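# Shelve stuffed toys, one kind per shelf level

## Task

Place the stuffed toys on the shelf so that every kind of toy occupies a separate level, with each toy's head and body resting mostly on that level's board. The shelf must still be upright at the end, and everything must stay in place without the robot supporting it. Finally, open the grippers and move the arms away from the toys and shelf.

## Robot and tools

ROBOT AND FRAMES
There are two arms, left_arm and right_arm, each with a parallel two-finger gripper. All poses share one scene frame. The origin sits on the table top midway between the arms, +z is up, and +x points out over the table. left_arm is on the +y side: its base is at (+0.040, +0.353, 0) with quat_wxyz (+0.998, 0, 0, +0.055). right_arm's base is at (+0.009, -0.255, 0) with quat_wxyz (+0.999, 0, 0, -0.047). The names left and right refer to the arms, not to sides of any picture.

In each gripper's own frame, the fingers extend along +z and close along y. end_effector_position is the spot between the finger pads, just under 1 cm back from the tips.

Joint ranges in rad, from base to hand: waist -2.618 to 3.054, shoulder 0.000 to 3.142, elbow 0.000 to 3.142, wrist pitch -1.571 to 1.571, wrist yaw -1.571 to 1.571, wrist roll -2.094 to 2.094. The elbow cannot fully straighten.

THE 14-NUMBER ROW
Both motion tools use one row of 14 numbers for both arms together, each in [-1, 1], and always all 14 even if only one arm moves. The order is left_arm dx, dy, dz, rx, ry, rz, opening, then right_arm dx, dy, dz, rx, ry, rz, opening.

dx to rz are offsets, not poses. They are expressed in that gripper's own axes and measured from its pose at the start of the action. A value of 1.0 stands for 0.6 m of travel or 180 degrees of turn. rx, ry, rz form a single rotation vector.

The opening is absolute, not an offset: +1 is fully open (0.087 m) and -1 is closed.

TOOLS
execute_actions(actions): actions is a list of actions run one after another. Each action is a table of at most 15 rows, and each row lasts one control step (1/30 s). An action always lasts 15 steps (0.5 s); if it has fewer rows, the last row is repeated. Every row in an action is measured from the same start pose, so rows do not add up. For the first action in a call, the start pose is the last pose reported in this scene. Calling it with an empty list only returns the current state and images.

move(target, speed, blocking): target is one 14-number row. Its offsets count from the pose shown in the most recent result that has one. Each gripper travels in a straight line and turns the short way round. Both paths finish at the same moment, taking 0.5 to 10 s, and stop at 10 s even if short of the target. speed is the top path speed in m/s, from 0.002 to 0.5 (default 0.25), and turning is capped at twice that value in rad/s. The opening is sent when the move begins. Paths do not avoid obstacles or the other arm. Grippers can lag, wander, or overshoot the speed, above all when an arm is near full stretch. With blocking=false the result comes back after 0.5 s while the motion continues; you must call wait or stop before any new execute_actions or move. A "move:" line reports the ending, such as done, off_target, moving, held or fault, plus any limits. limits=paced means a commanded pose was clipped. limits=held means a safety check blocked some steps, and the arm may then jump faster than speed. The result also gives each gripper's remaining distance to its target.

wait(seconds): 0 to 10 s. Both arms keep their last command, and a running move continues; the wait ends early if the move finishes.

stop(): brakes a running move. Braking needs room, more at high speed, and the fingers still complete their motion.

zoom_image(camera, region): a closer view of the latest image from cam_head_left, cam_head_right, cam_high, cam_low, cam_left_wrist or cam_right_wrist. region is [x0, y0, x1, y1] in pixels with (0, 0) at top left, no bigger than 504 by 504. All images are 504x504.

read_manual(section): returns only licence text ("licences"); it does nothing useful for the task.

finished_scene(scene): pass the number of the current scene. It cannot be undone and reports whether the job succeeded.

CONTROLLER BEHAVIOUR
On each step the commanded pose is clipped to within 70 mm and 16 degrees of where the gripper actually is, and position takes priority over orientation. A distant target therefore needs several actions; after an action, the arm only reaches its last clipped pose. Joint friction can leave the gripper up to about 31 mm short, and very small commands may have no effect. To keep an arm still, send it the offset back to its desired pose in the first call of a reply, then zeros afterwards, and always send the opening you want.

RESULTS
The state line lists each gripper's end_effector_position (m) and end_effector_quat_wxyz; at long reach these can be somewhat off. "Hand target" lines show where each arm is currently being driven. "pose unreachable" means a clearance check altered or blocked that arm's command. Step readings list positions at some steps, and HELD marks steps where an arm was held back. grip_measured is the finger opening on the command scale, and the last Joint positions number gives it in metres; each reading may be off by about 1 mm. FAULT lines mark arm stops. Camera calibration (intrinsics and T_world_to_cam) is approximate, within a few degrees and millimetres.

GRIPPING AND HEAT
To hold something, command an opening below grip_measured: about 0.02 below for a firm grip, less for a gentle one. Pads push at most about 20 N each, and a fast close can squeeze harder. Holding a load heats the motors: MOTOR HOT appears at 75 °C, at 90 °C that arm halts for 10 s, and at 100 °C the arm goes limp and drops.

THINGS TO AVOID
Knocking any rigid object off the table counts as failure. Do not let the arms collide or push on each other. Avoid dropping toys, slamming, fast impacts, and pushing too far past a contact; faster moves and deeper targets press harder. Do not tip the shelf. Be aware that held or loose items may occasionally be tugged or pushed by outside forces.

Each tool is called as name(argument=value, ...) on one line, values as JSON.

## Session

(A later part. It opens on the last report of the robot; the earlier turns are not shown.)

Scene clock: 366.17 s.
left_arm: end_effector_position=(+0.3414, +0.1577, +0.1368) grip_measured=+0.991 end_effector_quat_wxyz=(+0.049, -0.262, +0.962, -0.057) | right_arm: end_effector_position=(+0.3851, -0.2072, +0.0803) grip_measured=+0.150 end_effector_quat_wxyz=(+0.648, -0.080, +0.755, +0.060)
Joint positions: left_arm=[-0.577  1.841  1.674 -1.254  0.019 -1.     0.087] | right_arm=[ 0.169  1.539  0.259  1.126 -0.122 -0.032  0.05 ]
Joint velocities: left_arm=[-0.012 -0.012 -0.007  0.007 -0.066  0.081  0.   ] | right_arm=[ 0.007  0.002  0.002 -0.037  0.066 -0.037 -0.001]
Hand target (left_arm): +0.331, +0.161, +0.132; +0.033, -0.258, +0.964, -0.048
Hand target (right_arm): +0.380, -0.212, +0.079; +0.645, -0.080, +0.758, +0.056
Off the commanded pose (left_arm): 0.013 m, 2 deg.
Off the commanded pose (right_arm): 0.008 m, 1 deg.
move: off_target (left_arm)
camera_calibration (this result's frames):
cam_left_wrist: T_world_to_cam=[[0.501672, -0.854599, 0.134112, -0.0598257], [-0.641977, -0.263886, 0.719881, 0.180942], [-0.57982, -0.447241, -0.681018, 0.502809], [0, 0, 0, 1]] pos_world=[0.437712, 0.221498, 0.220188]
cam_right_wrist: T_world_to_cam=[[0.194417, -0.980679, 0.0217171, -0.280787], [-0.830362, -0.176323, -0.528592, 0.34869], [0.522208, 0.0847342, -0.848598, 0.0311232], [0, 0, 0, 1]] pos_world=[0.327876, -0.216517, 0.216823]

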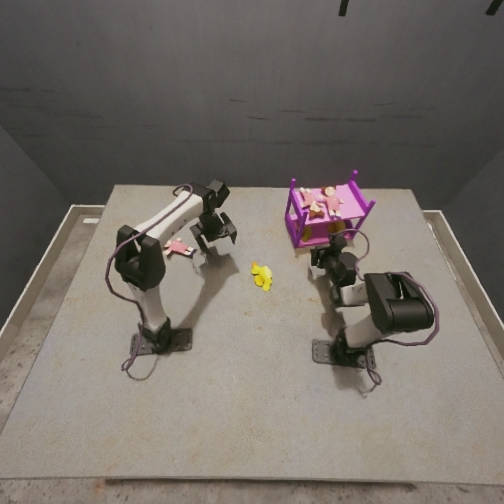

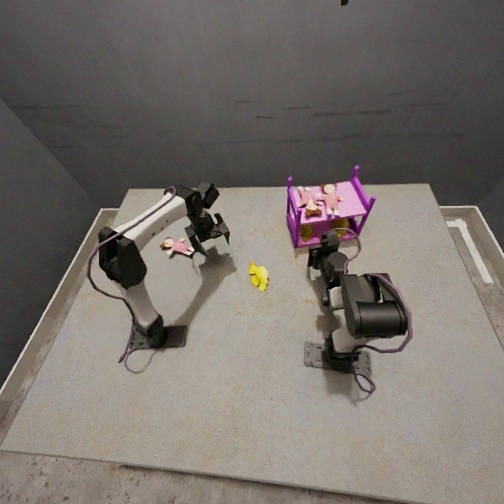

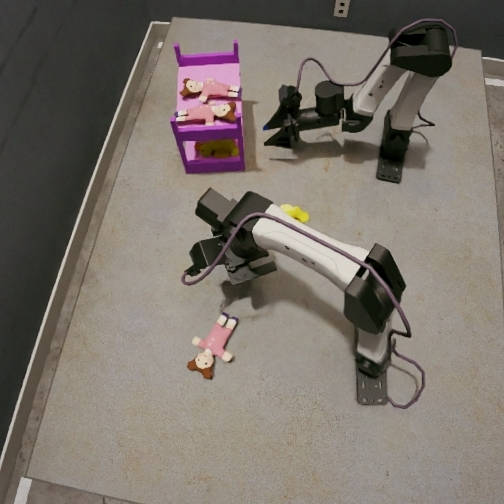

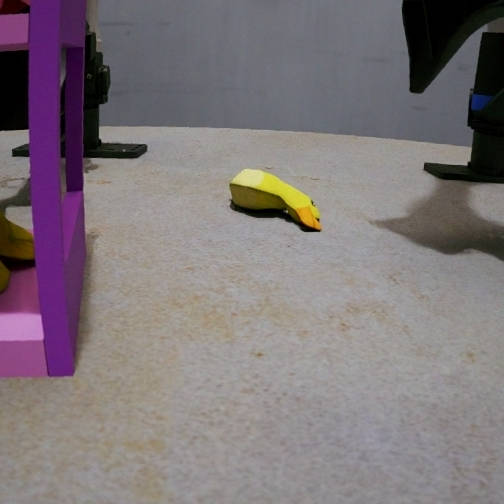

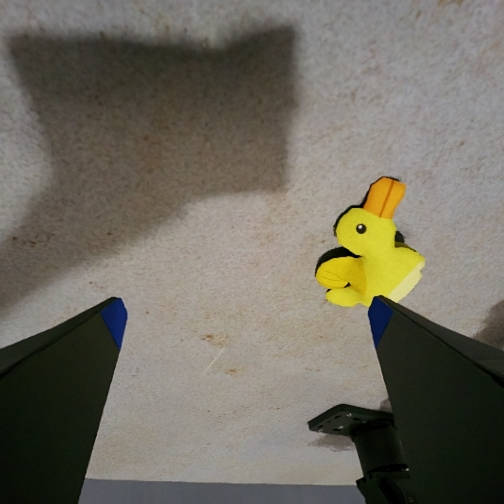

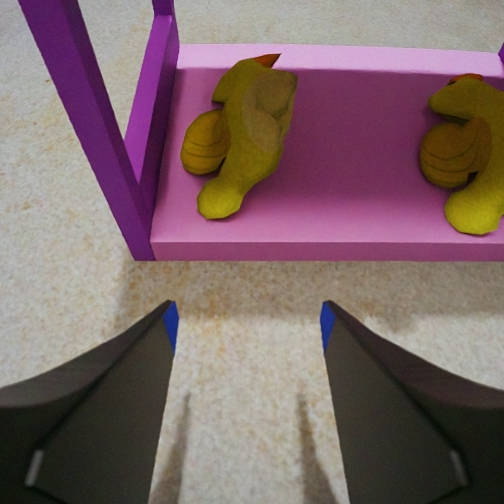

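move(target=[-0.251,0.202,0.068,0.006,0.062,0.778,1,-0.033,0.36,-0.147,-0.099,0.116,-0.031,1], speed=0.5)

Scene clock: 381.90 s.
left_arm: end_effector_position=(+0.4195, +0.3305, +0.0928) grip_measured=+0.991 end_effector_quat_wxyz=(+0.002, +0.818, +0.575, +0.002) | right_arm: end_effector_position=(+0.2584, -0.0148, +0.1172) grip_measured=+1.000 end_effector_quat_wxyz=(+0.491, -0.220, +0.831, +0.138)
Joint positions: left_arm=[-0.277  1.949  1.643 -1.26   0.     1.749  0.087] | right_arm=[1.004 1.162 0.597 0.033 0.331 0.203 0.087]
Joint velocities: left_arm=[-0.012 -0.012 -0.017  0.022 -0.037  0.066  0.   ] | right_arm=[ 0.002 -0.002 -0.002 -0.037  0.037  0.007  0.   ]
Hand target (left_arm): +0.416, +0.335, +0.090; -0.003, +0.819, +0.574, +0.002
Hand target (right_arm): +0.257, -0.010, +0.115; +0.484, -0.223, +0.835, +0.134
Off the commanded pose (left_arm): 0.007 m, 0 deg.
Off the commanded pose (right_arm): 0.007 m, 2 deg.
move: done
camera_calibration (this result's frames):
cam_left_wrist: T_world_to_cam=[[-0.942283, 0.33475, -0.00667789, 0.280347], [0.208937, 0.603484, 0.769514, -0.339858], [0.261625, 0.723705, -0.638595, -0.148492], [0, 0, 0, 1]] pos_world=[0.374024, 0.218717, 0.168572]
cam_right_wrist: T_world_to_cam=[[0.500109, -0.865958, -0.00286409, -0.142659], [-0.847007, -0.488472, -0.209699, 0.259171], [0.180192, 0.107299, -0.977762, 0.216245], [0, 0, 0, 1]] pos_world=[0.2519, -0.0201414, 0.265375]

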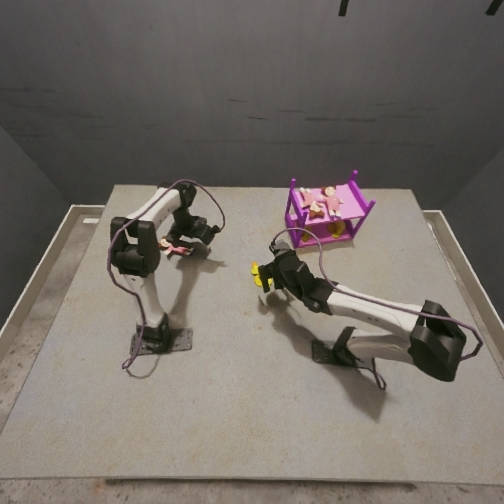

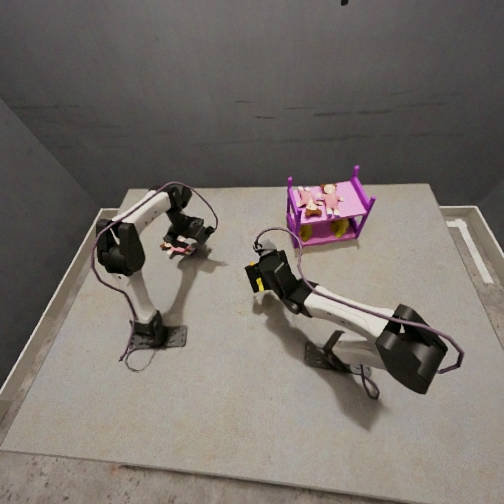

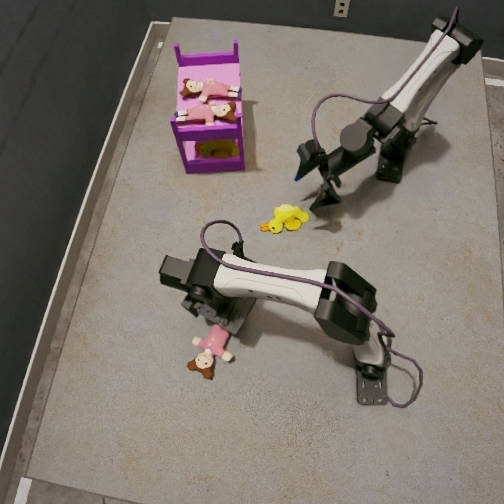

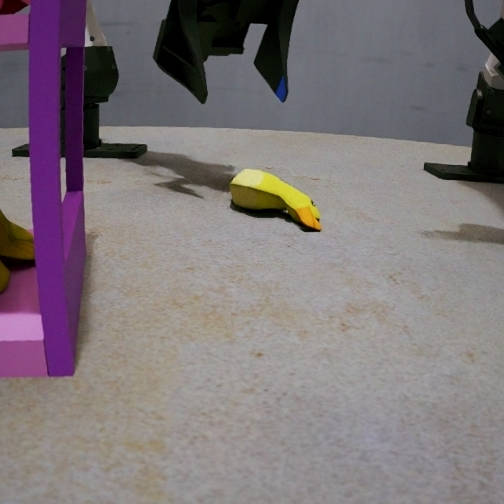

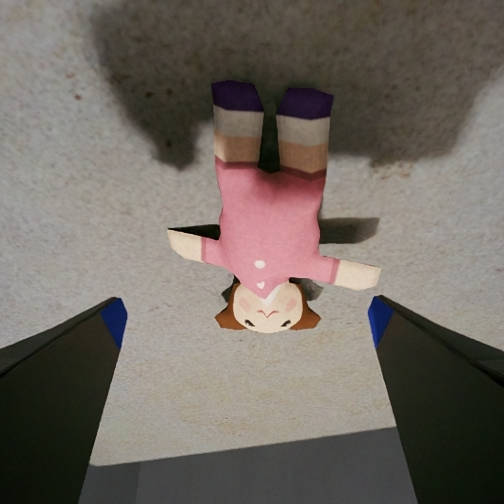

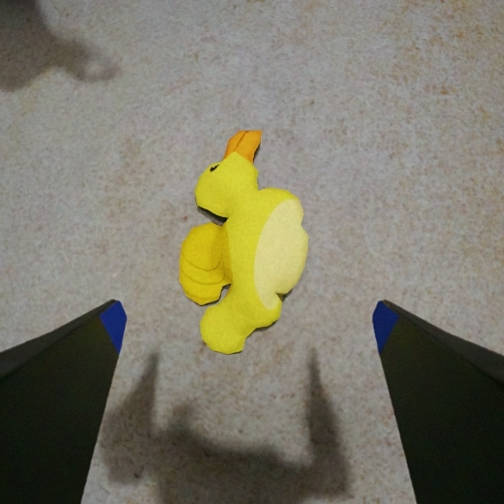

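move(target=[0.017,-0.022,0.14,0,0,0,0.7,0.13,-0.004,0.138,0,0,0,1], speed=0.15)

Scene clock: 390.40 s.
left_arm: end_effector_position=(+0.4175, +0.3403, +0.0208) grip_measured=+0.700 end_effector_quat_wxyz=(+0.012, +0.818, +0.575, +0.013) | right_arm: end_effector_position=(+0.2926, +0.0141, +0.0246) grip_measured=+1.000 end_effector_quat_wxyz=(+0.506, -0.214, +0.822, +0.150)
Joint positions: left_arm=[-0.251  1.965  1.372 -0.942  0.     1.774  0.074] | right_arm=[0.967 1.65  0.476 0.693 0.295 0.183 0.087]
Joint velocities: left_arm=[ 0.012  0.007 -0.007 -0.081  0.066 -0.037 -0.   ] | right_arm=[-0.007  0.002  0.017  0.037 -0.007  0.022  0.   ]
Hand target (left_arm): +0.411, +0.344, +0.009; +0.001, +0.818, +0.575, +0.002
Hand target (right_arm): +0.288, +0.002, +0.008; +0.491, -0.220, +0.832, +0.137
Off the commanded pose (left_arm): 0.014 m, 2 deg.
Off the commanded pose (right_arm): 0.020 m, 3 deg.
move: off_target (left_arm, right_arm)
camera_calibration (this result's frames):
cam_left_wrist: T_world_to_cam=[[-0.941772, 0.334301, -0.0361837, 0.275276], [0.185677, 0.606737, 0.772913, -0.281467], [0.280339, 0.721189, -0.633479, -0.20813], [0, 0, 0, 1]] pos_world=[0.369856, 0.228853, 0.0956643]
cam_right_wrist: T_world_to_cam=[[0.502792, -0.864189, -0.0194045, -0.135419], [-0.839506, -0.482836, -0.249196, 0.281582], [0.205983, 0.141584, -0.968259, 0.108114], [0, 0, 0, 1]] pos_world=[0.282208, 0.00362292, 0.172224]

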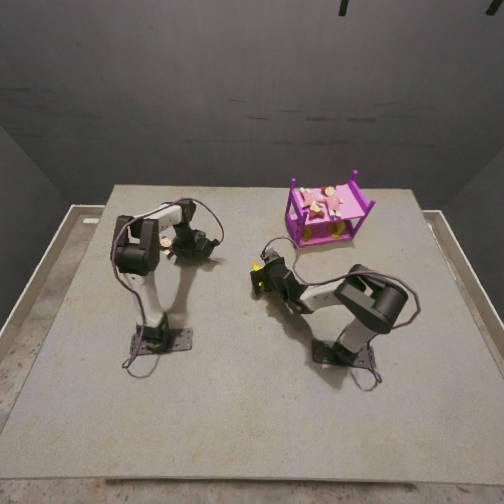

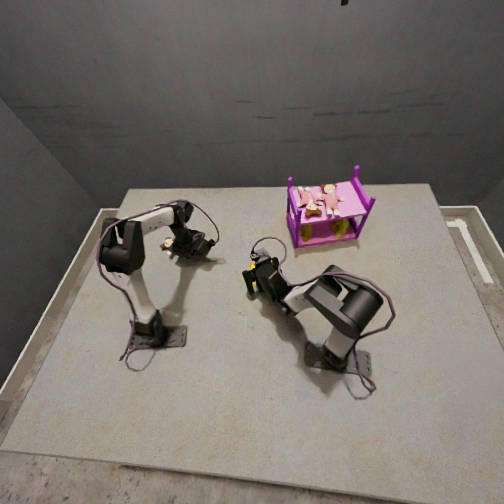

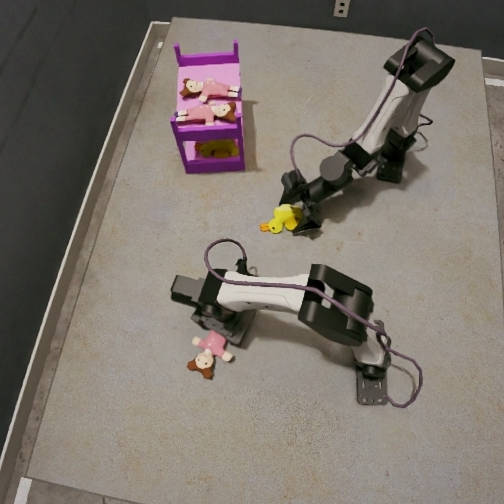

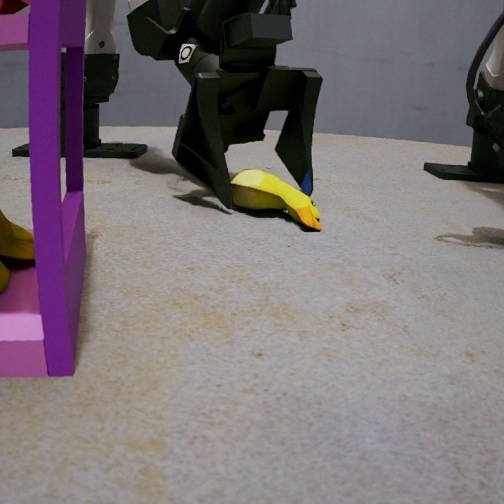

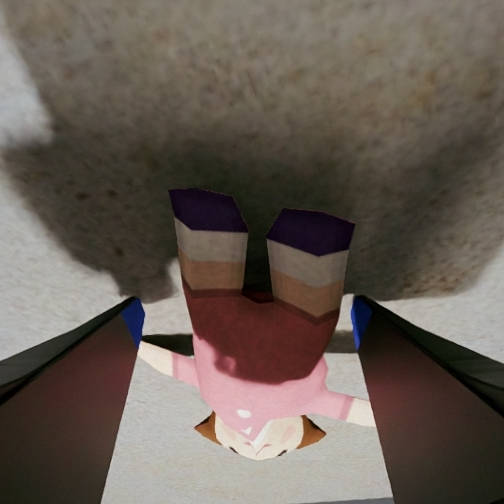

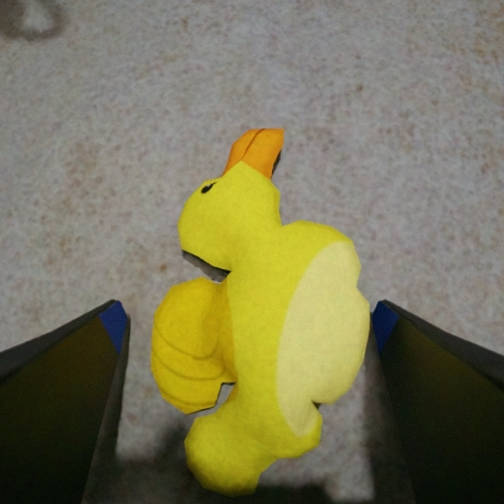

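execute_actions(actions=[[[0,-0.01,0.028,0,0,0,0.65,0.03,-0.015,0.005,0,0,0,0.9],[0,-0.01,0.028,0,0,0,0.6,0.03,-0.015,0.005,0,0,0,0.9],[0,-0.01,0.028,0,0,0,0.6,0.03,-0.015,0.005,0,0,0,0.9],[0,-0.01,0.028,0,0,0,0.55,0.03,-0.015,0.005,0,0,0,0.85],[0,-0.01,0.028,0,0,0,0.5,0.03,-0.015,0.005,0,0,0,0.8],[0,-0.01,0.028,0,0,0,0.45,0.03,-0.015,0.005,0,0,0,0.7],[0,-0.01,0.028,0,0,0,0.4,0.03,-0.015,0.005,0,0,0,0.6],[0,-0.01,0.028,0,0,0,0.35,0.03,-0.015,0.005,0,0,0,0.5],[0,-0.01,0.028,0,0,0,0.3,0.03,-0.015,0.005,0,0,0,0.4],[0,-0.01,0.028,0,0,0,0.25,0.03,-0.015,0.005,0,0,0,0.3],[0,-0.01,0.028,0,0,0,0.2,0.03,-0.015,0.005,0,0,0,0.2],[0,-0.01,0.028,0,0,0,0.1,0.03,-0.015,0.005,0,0,0,0.1],[0,-0.01,0.028,0,0,0,0,0.03,-0.015,0.005,0,0,0,0],[0,-0.01,0.028,0,0,0,-0.1,0.03,-0.015,0.005,0,0,0,-0.1],[0,-0.01,0.028,0,0,0,-0.2,0.03,-0.015,0.005,0,0,0,-0.2]],[[0,0,0,0,0,0,-0.3,0,0,0,0,0,0,-0.3],[0,0,0,0,0,0,-0.4,0,0,0,0,0,0,-0.4],[0,0,0,0,0,0,-0.5,0,0,0,0,0,0,-0.5],[0,0,0,0,0,0,-0.55,0,0,0,0,0,0,-0.55]]])

move(target=[0,0,-0.16,0,0,0,-0.55,-0.1,0,-0.05,0,0,0,-0.55], speed=0.14)

Scene clock: 399.33 s.
left_arm: end_effector_position=(+0.4136, +0.3438, +0.0172) grip_measured=-0.548 end_effector_quat_wxyz=(+0.005, +0.817, +0.576, +0.019) | right_arm: end_effector_position=(+0.2961, +0.0152, +0.0246) grip_measured=-0.549 end_effector_quat_wxyz=(+0.523, -0.208, +0.810, +0.164)
Joint positions: left_arm=[-0.252  1.957  1.341 -0.921 -0.018  1.773  0.02 ] | right_arm=[0.956 1.685 0.446 0.811 0.281 0.178 0.02 ]
Joint velocities: left_arm=[-0.007  0.012  0.002  0.066 -0.037  0.095  0.001] | right_arm=[ 0.007  0.002  0.022 -0.051  0.022  0.022 -0.001]
Hand target (left_arm): +0.413, +0.343, +0.017; +0.006, +0.817, +0.576, +0.017
Hand target (right_arm): +0.296, +0.015, +0.023; +0.521, -0.209, +0.812, +0.162
Off the commanded pose (left_arm): 0.001 m, 0 deg.
Off the commanded pose (right_arm): 0.001 m, 0 deg.
Step readings (end_effector_position; steps 1 to 15: 1st action; 16 to 30: 2nd action):
0: left_arm (+0.4177, +0.3403, +0.0208) | right_arm (+0.2927, +0.0143, +0.0249)
1: left_arm (+0.4181, +0.3402, +0.0195) | right_arm (+0.2930, +0.0146, +0.0250)
2: left_arm (+0.4180, +0.3403, +0.0175) | right_arm (+0.2934, +0.0139, +0.0240)
4: left_arm (+0.4180, +0.3402, +0.0174) | right_arm (+0.2929, +0.0110, +0.0192)
8: left_arm (+0.4148, +0.3416, +0.0168) | right_arm (+0.2943, +0.0120, +0.0200)
15: left_arm (+0.4133, +0.3431, +0.0167) | right_arm (+0.2955, +0.0146, +0.0234)
16: left_arm (+0.4130, +0.3434, +0.0168) | right_arm (+0.2955, +0.0146, +0.0234)
17: left_arm (+0.4128, +0.3436, +0.0168) | right_arm (+0.2955, +0.0146, +0.0234)
19: left_arm (+0.4129, +0.3439, +0.0169) | right_arm (+0.2957, +0.0148, +0.0238)
23: left_arm (+0.4136, +0.3438, +0.0172) | right_arm (+0.2960, +0.0151, +0.0244)
30: end_effector_position above
camera_calibration (this result's frames):
cam_left_wrist: T_world_to_cam=[[-0.942187, 0.3336, -0.0315451, 0.270619], [0.183754, 0.593101, 0.783879, -0.274732], [0.280211, 0.732764, -0.620112, -0.215979], [0, 0, 0, 1]] pos_world=[0.365977, 0.230927, 0.0899625]
cam_right_wrist: T_world_to_cam=[[0.507657, -0.860726, -0.0378863, -0.137232], [-0.828748, -0.475831, -0.294552, 0.282816], [0.235501, 0.180929, -0.954884, 0.0975469], [0, 0, 0, 1]] pos_world=[0.281078, -0.00119556, 0.171251]

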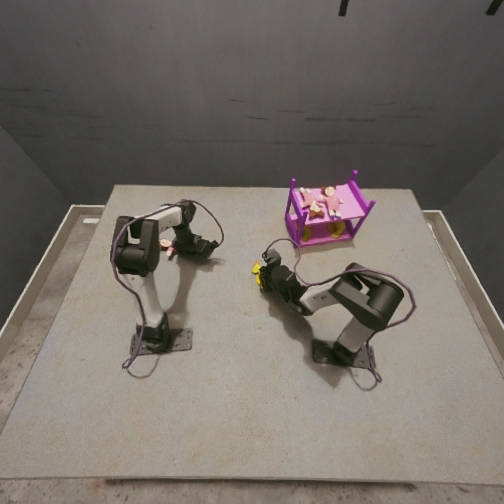

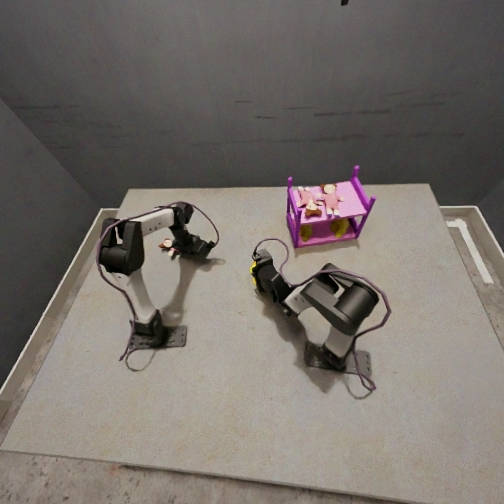

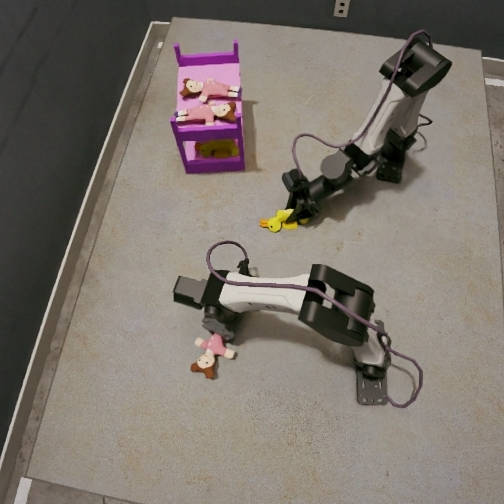

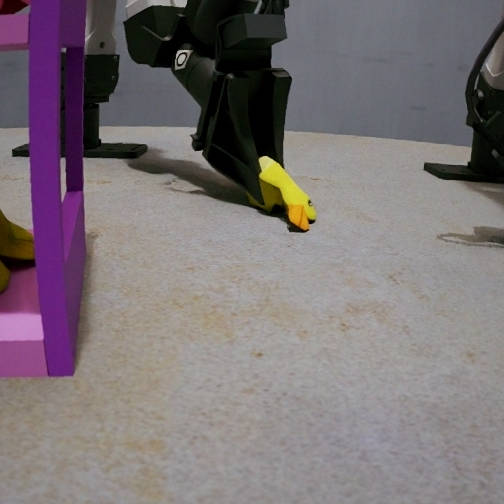

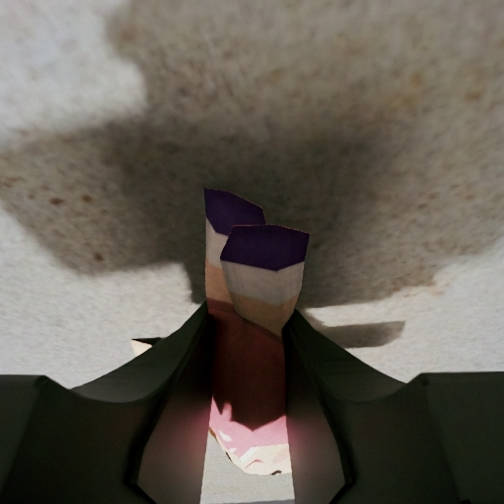

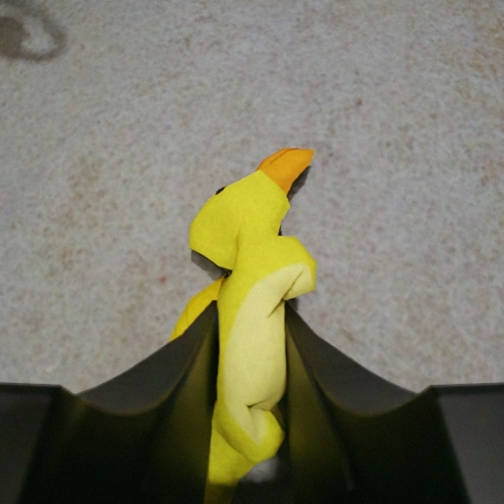

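Scene clock: 400.70 s.
left_arm: end_effector_position=(+0.4081, +0.3446, +0.1072) grip_measured=-0.548 end_effector_quat_wxyz=(+0.002, +0.818, +0.576, +0.015) | right_arm: end_effector_position=(+0.2896, +0.0084, +0.0782) grip_measured=-0.550 end_effector_quat_wxyz=(+0.511, -0.214, +0.817, +0.157)
Joint positions: left_arm=[-0.252  1.875  1.597 -1.269 -0.018  1.773  0.02 ] | right_arm=[0.956 1.416 0.536 0.418 0.278 0.178 0.02 ]
Joint velocities: left_arm=[ 0.017 -0.002 -0.017 -0.037 -0.007 -0.007  0.001] | right_arm=[-0.002 -0.017 -0.017 -0.081  0.022 -0.051 -0.001]
Hand target (left_arm): +0.410, +0.343, +0.113; +0.005, +0.817, +0.576, +0.019
Hand target (right_arm): +0.295, +0.010, +0.092; +0.523, -0.208, +0.810, +0.164
Off the commanded pose (left_arm): 0.007 m, 1 deg.
Off the commanded pose (right_arm): 0.014 m, 2 deg.
move: off_target (right_arm)
camera_calibration (this result's frames):
cam_left_wrist: T_world_to_cam=[[-0.942465, 0.333639, -0.0210766, 0.267023], [0.192037, 0.591917, 0.782788, -0.347581], [0.273644, 0.733703, -0.621932, -0.15667], [0, 0, 0, 1]] pos_world=[0.36128, 0.231599, 0.180272]
cam_right_wrist: T_world_to_cam=[[0.509008, -0.860285, -0.0286344, -0.138899], [-0.833671, -0.484436, -0.265169, 0.289285], [0.214249, 0.158845, -0.963777, 0.158575], [0, 0, 0, 1]] pos_world=[0.277895, -0.00454177, 0.225563]

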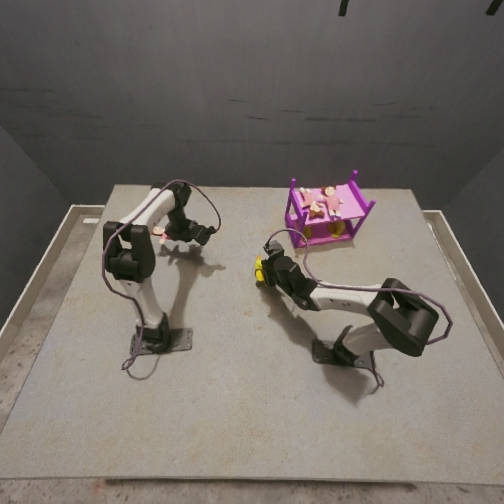

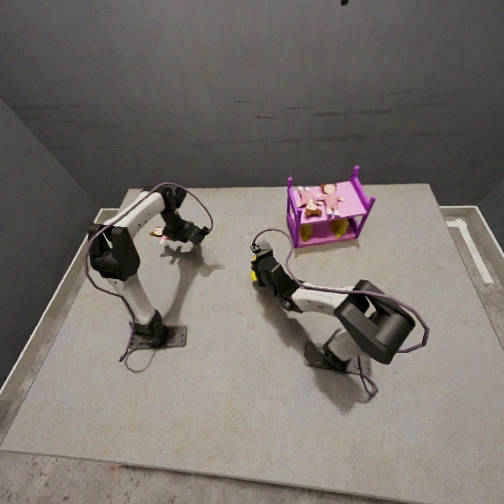

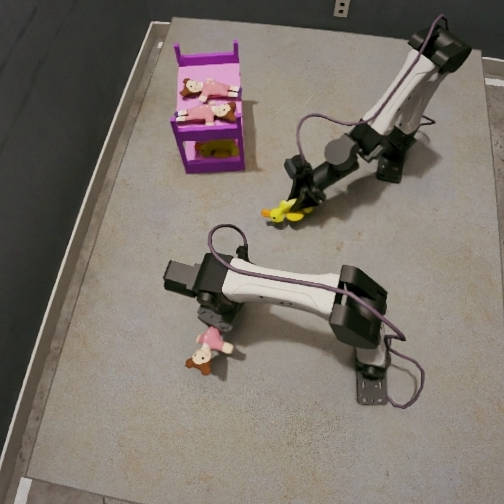

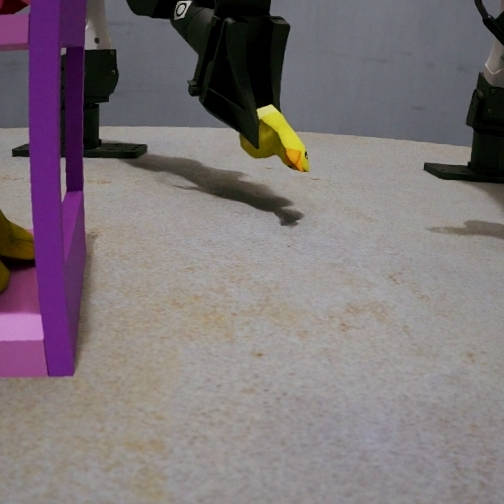

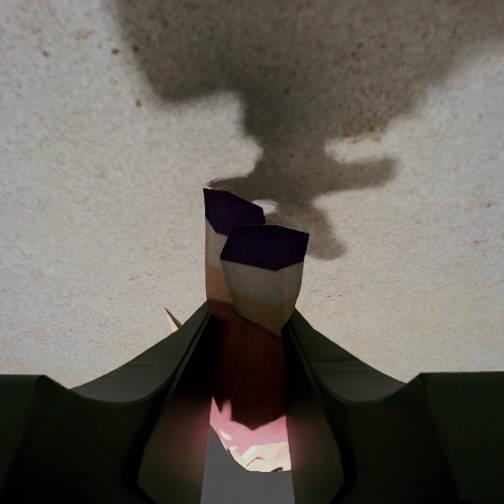

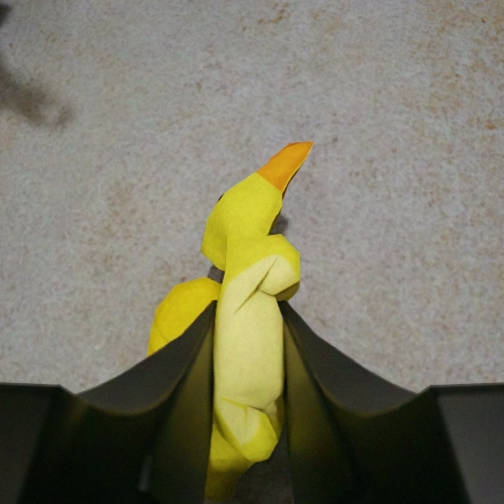

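move(target=[-0.344,0.003,0,0,0,-0.42,-0.55,0.017,-0.49,-0.137,0.103,-0.075,0.022,-0.63], speed=0.35)

Scene clock: 412.70 s.
left_arm: end_effector_position=(+0.3397, +0.1499, +0.1070) grip_measured=-0.548 end_effector_quat_wxyz=(+0.021, +0.296, +0.955, +0.001) | right_arm: end_effector_position=(+0.3681, -0.2840, +0.0868) grip_measured=-0.630 end_effector_quat_wxyz=(+0.616, -0.082, +0.781, +0.063)
Joint positions: left_arm=[-0.712  2.048  1.848 -1.33  -0.014 -0.     0.02 ] | right_arm=[-0.202  1.366  0.308  0.79  -0.487 -0.131  0.016]
Joint velocities: left_arm=[ 0.012 -0.012  0.007  0.007 -0.022 -0.022 -0.   ] | right_arm=[-0.012  0.007 -0.017 -0.037 -0.007 -0.007 -0.001]
Hand target (left_arm): +0.339, +0.149, +0.104; +0.012, +0.293, +0.956, +0.006
Hand target (right_arm): +0.375, -0.289, +0.092; +0.624, -0.085, +0.775, +0.057
Off the commanded pose (left_arm): 0.004 m, 2 deg.
Off the commanded pose (right_arm): 0.008 m, 1 deg.
move: done
camera_calibration (this result's frames):
cam_left_wrist: T_world_to_cam=[[-0.562387, -0.826737, -0.0150437, 0.311604], [-0.5601, 0.367497, 0.742451, 0.074356], [-0.608284, 0.425971, -0.669731, 0.35565], [0, 0, 0, 1]] pos_world=[0.433225, 0.0787927, 0.187672]
cam_right_wrist: T_world_to_cam=[[0.20193, -0.979315, 0.0128702, -0.354494], [-0.869901, -0.185376, -0.457065, 0.330182], [0.449997, 0.0810991, -0.88934, 0.0811576], [0, 0, 0, 1]] pos_world=[0.322288, -0.292536, 0.227654]

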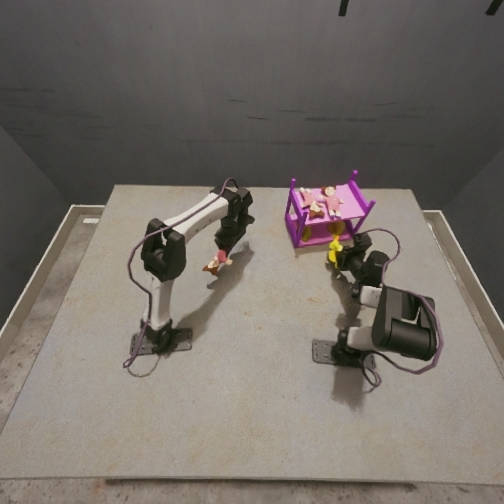

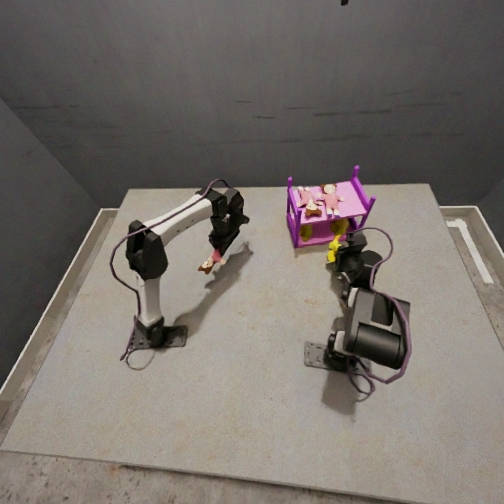

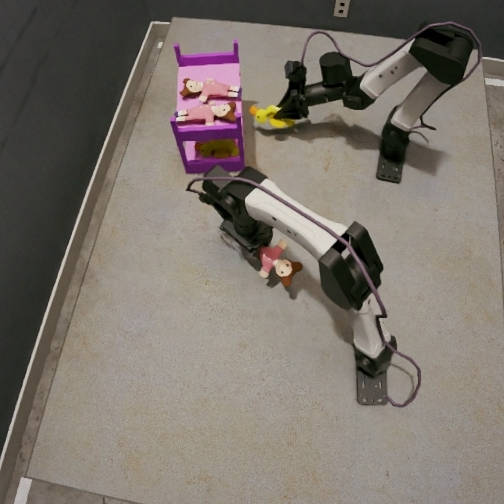

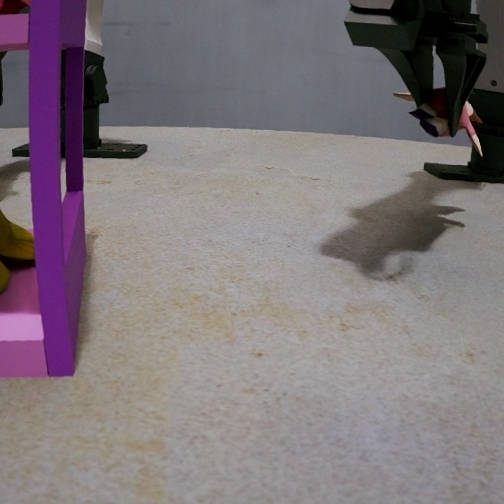

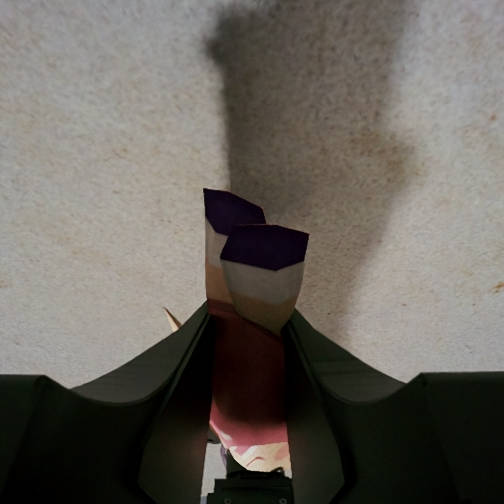

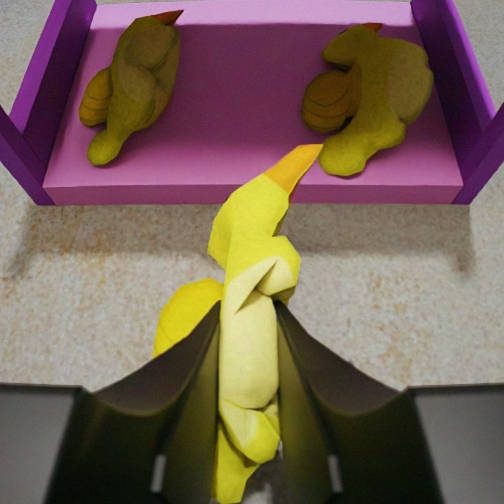

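move(target=[-0.072,-0.23,0.135,0,0,-0.36,-0.55,-0.029,0.006,0.264,0,-0.075,0,-0.63], speed=0.25)

Scene clock: 419.97 s.
left_arm: end_effector_position=(+0.3051, +0.0068, +0.0409) grip_measured=-0.548 end_effector_quat_wxyz=(+0.025, -0.259, +0.965, -0.028) | right_arm: end_effector_position=(+0.5150, -0.2500, +0.0633) grip_measured=-0.630 end_effector_quat_wxyz=(+0.698, -0.071, +0.709, +0.071)
Joint positions: left_arm=[-0.941  2.2    1.817 -1.116 -0.019 -1.354  0.02 ] | right_arm=[ 0.006  2.119  0.733  1.369 -0.289 -0.004  0.016]
Joint velocities: left_arm=[-0.007 -0.002  0.012 -0.037 -0.007 -0.037  0.   ] | right_arm=[-0.017 -0.007 -0.007 -0.037 -0.037 -0.022 -0.   ]
Hand target (left_arm): +0.299, +0.010, +0.027; +0.017, -0.262, +0.965, -0.012
Hand target (right_arm): +0.521, -0.245, +0.065; +0.704, -0.072, +0.703, +0.074
Off the commanded pose (left_arm): 0.016 m, 2 deg.
Off the commanded pose (right_arm): 0.008 m, 1 deg.
move: off_target (left_arm)
camera_calibration (this result's frames):
cam_left_wrist: T_world_to_cam=[[0.501215, -0.862861, 0.0652238, -0.154627], [-0.59925, -0.291736, 0.745513, 0.172954], [-0.624246, -0.412747, -0.663292, 0.36159], [0, 0, 0, 1]] pos_world=[0.406865, 0.0662805, 0.120986]
cam_right_wrist: T_world_to_cam=[[0.194051, -0.980966, 0.0070929, -0.346589], [-0.752768, -0.153538, -0.64013, 0.412768], [0.629034, 0.118878, -0.768234, -0.0990397], [0, 0, 0, 1]] pos_world=[0.440274, -0.264843, 0.190598]

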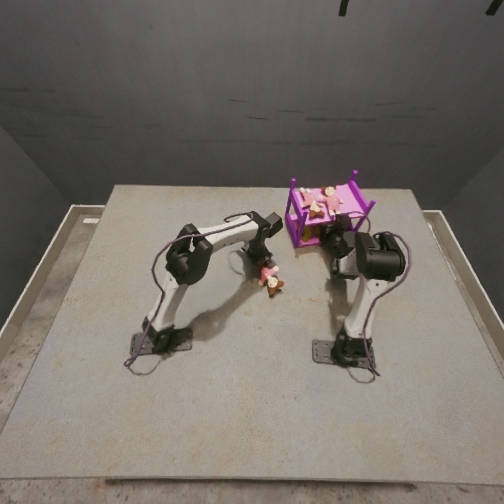

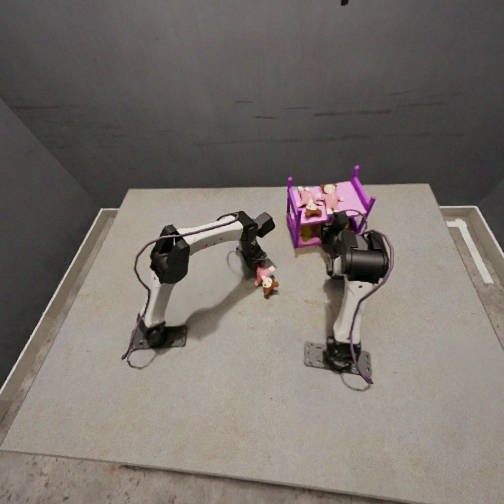

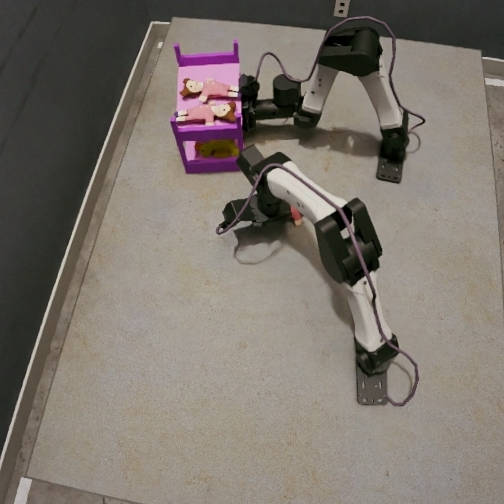

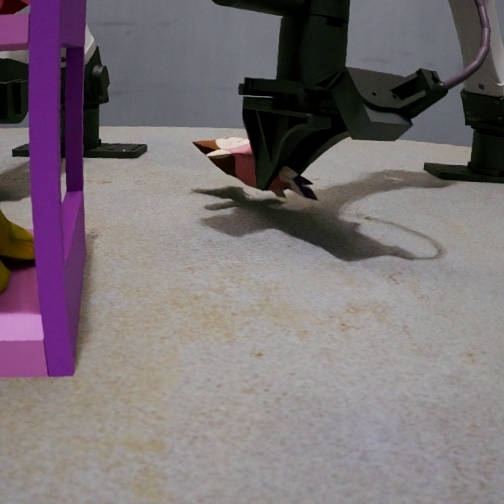

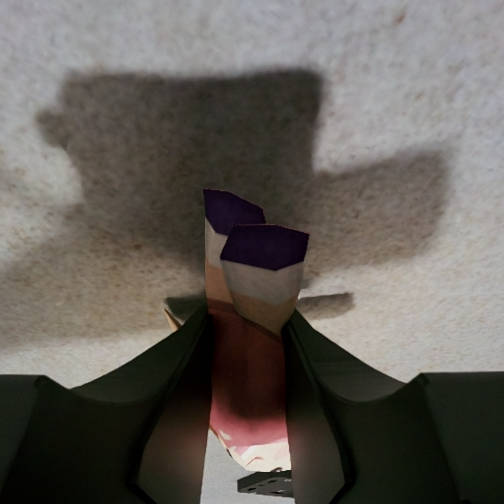

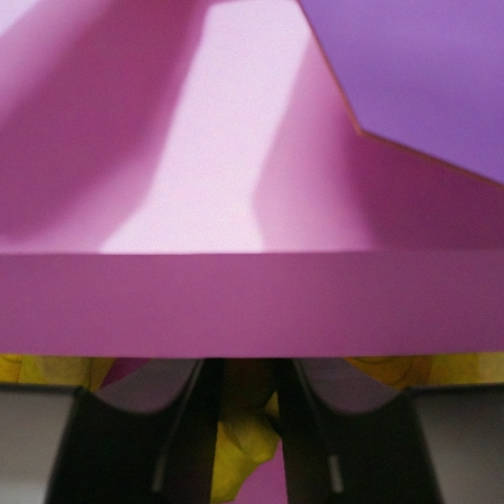

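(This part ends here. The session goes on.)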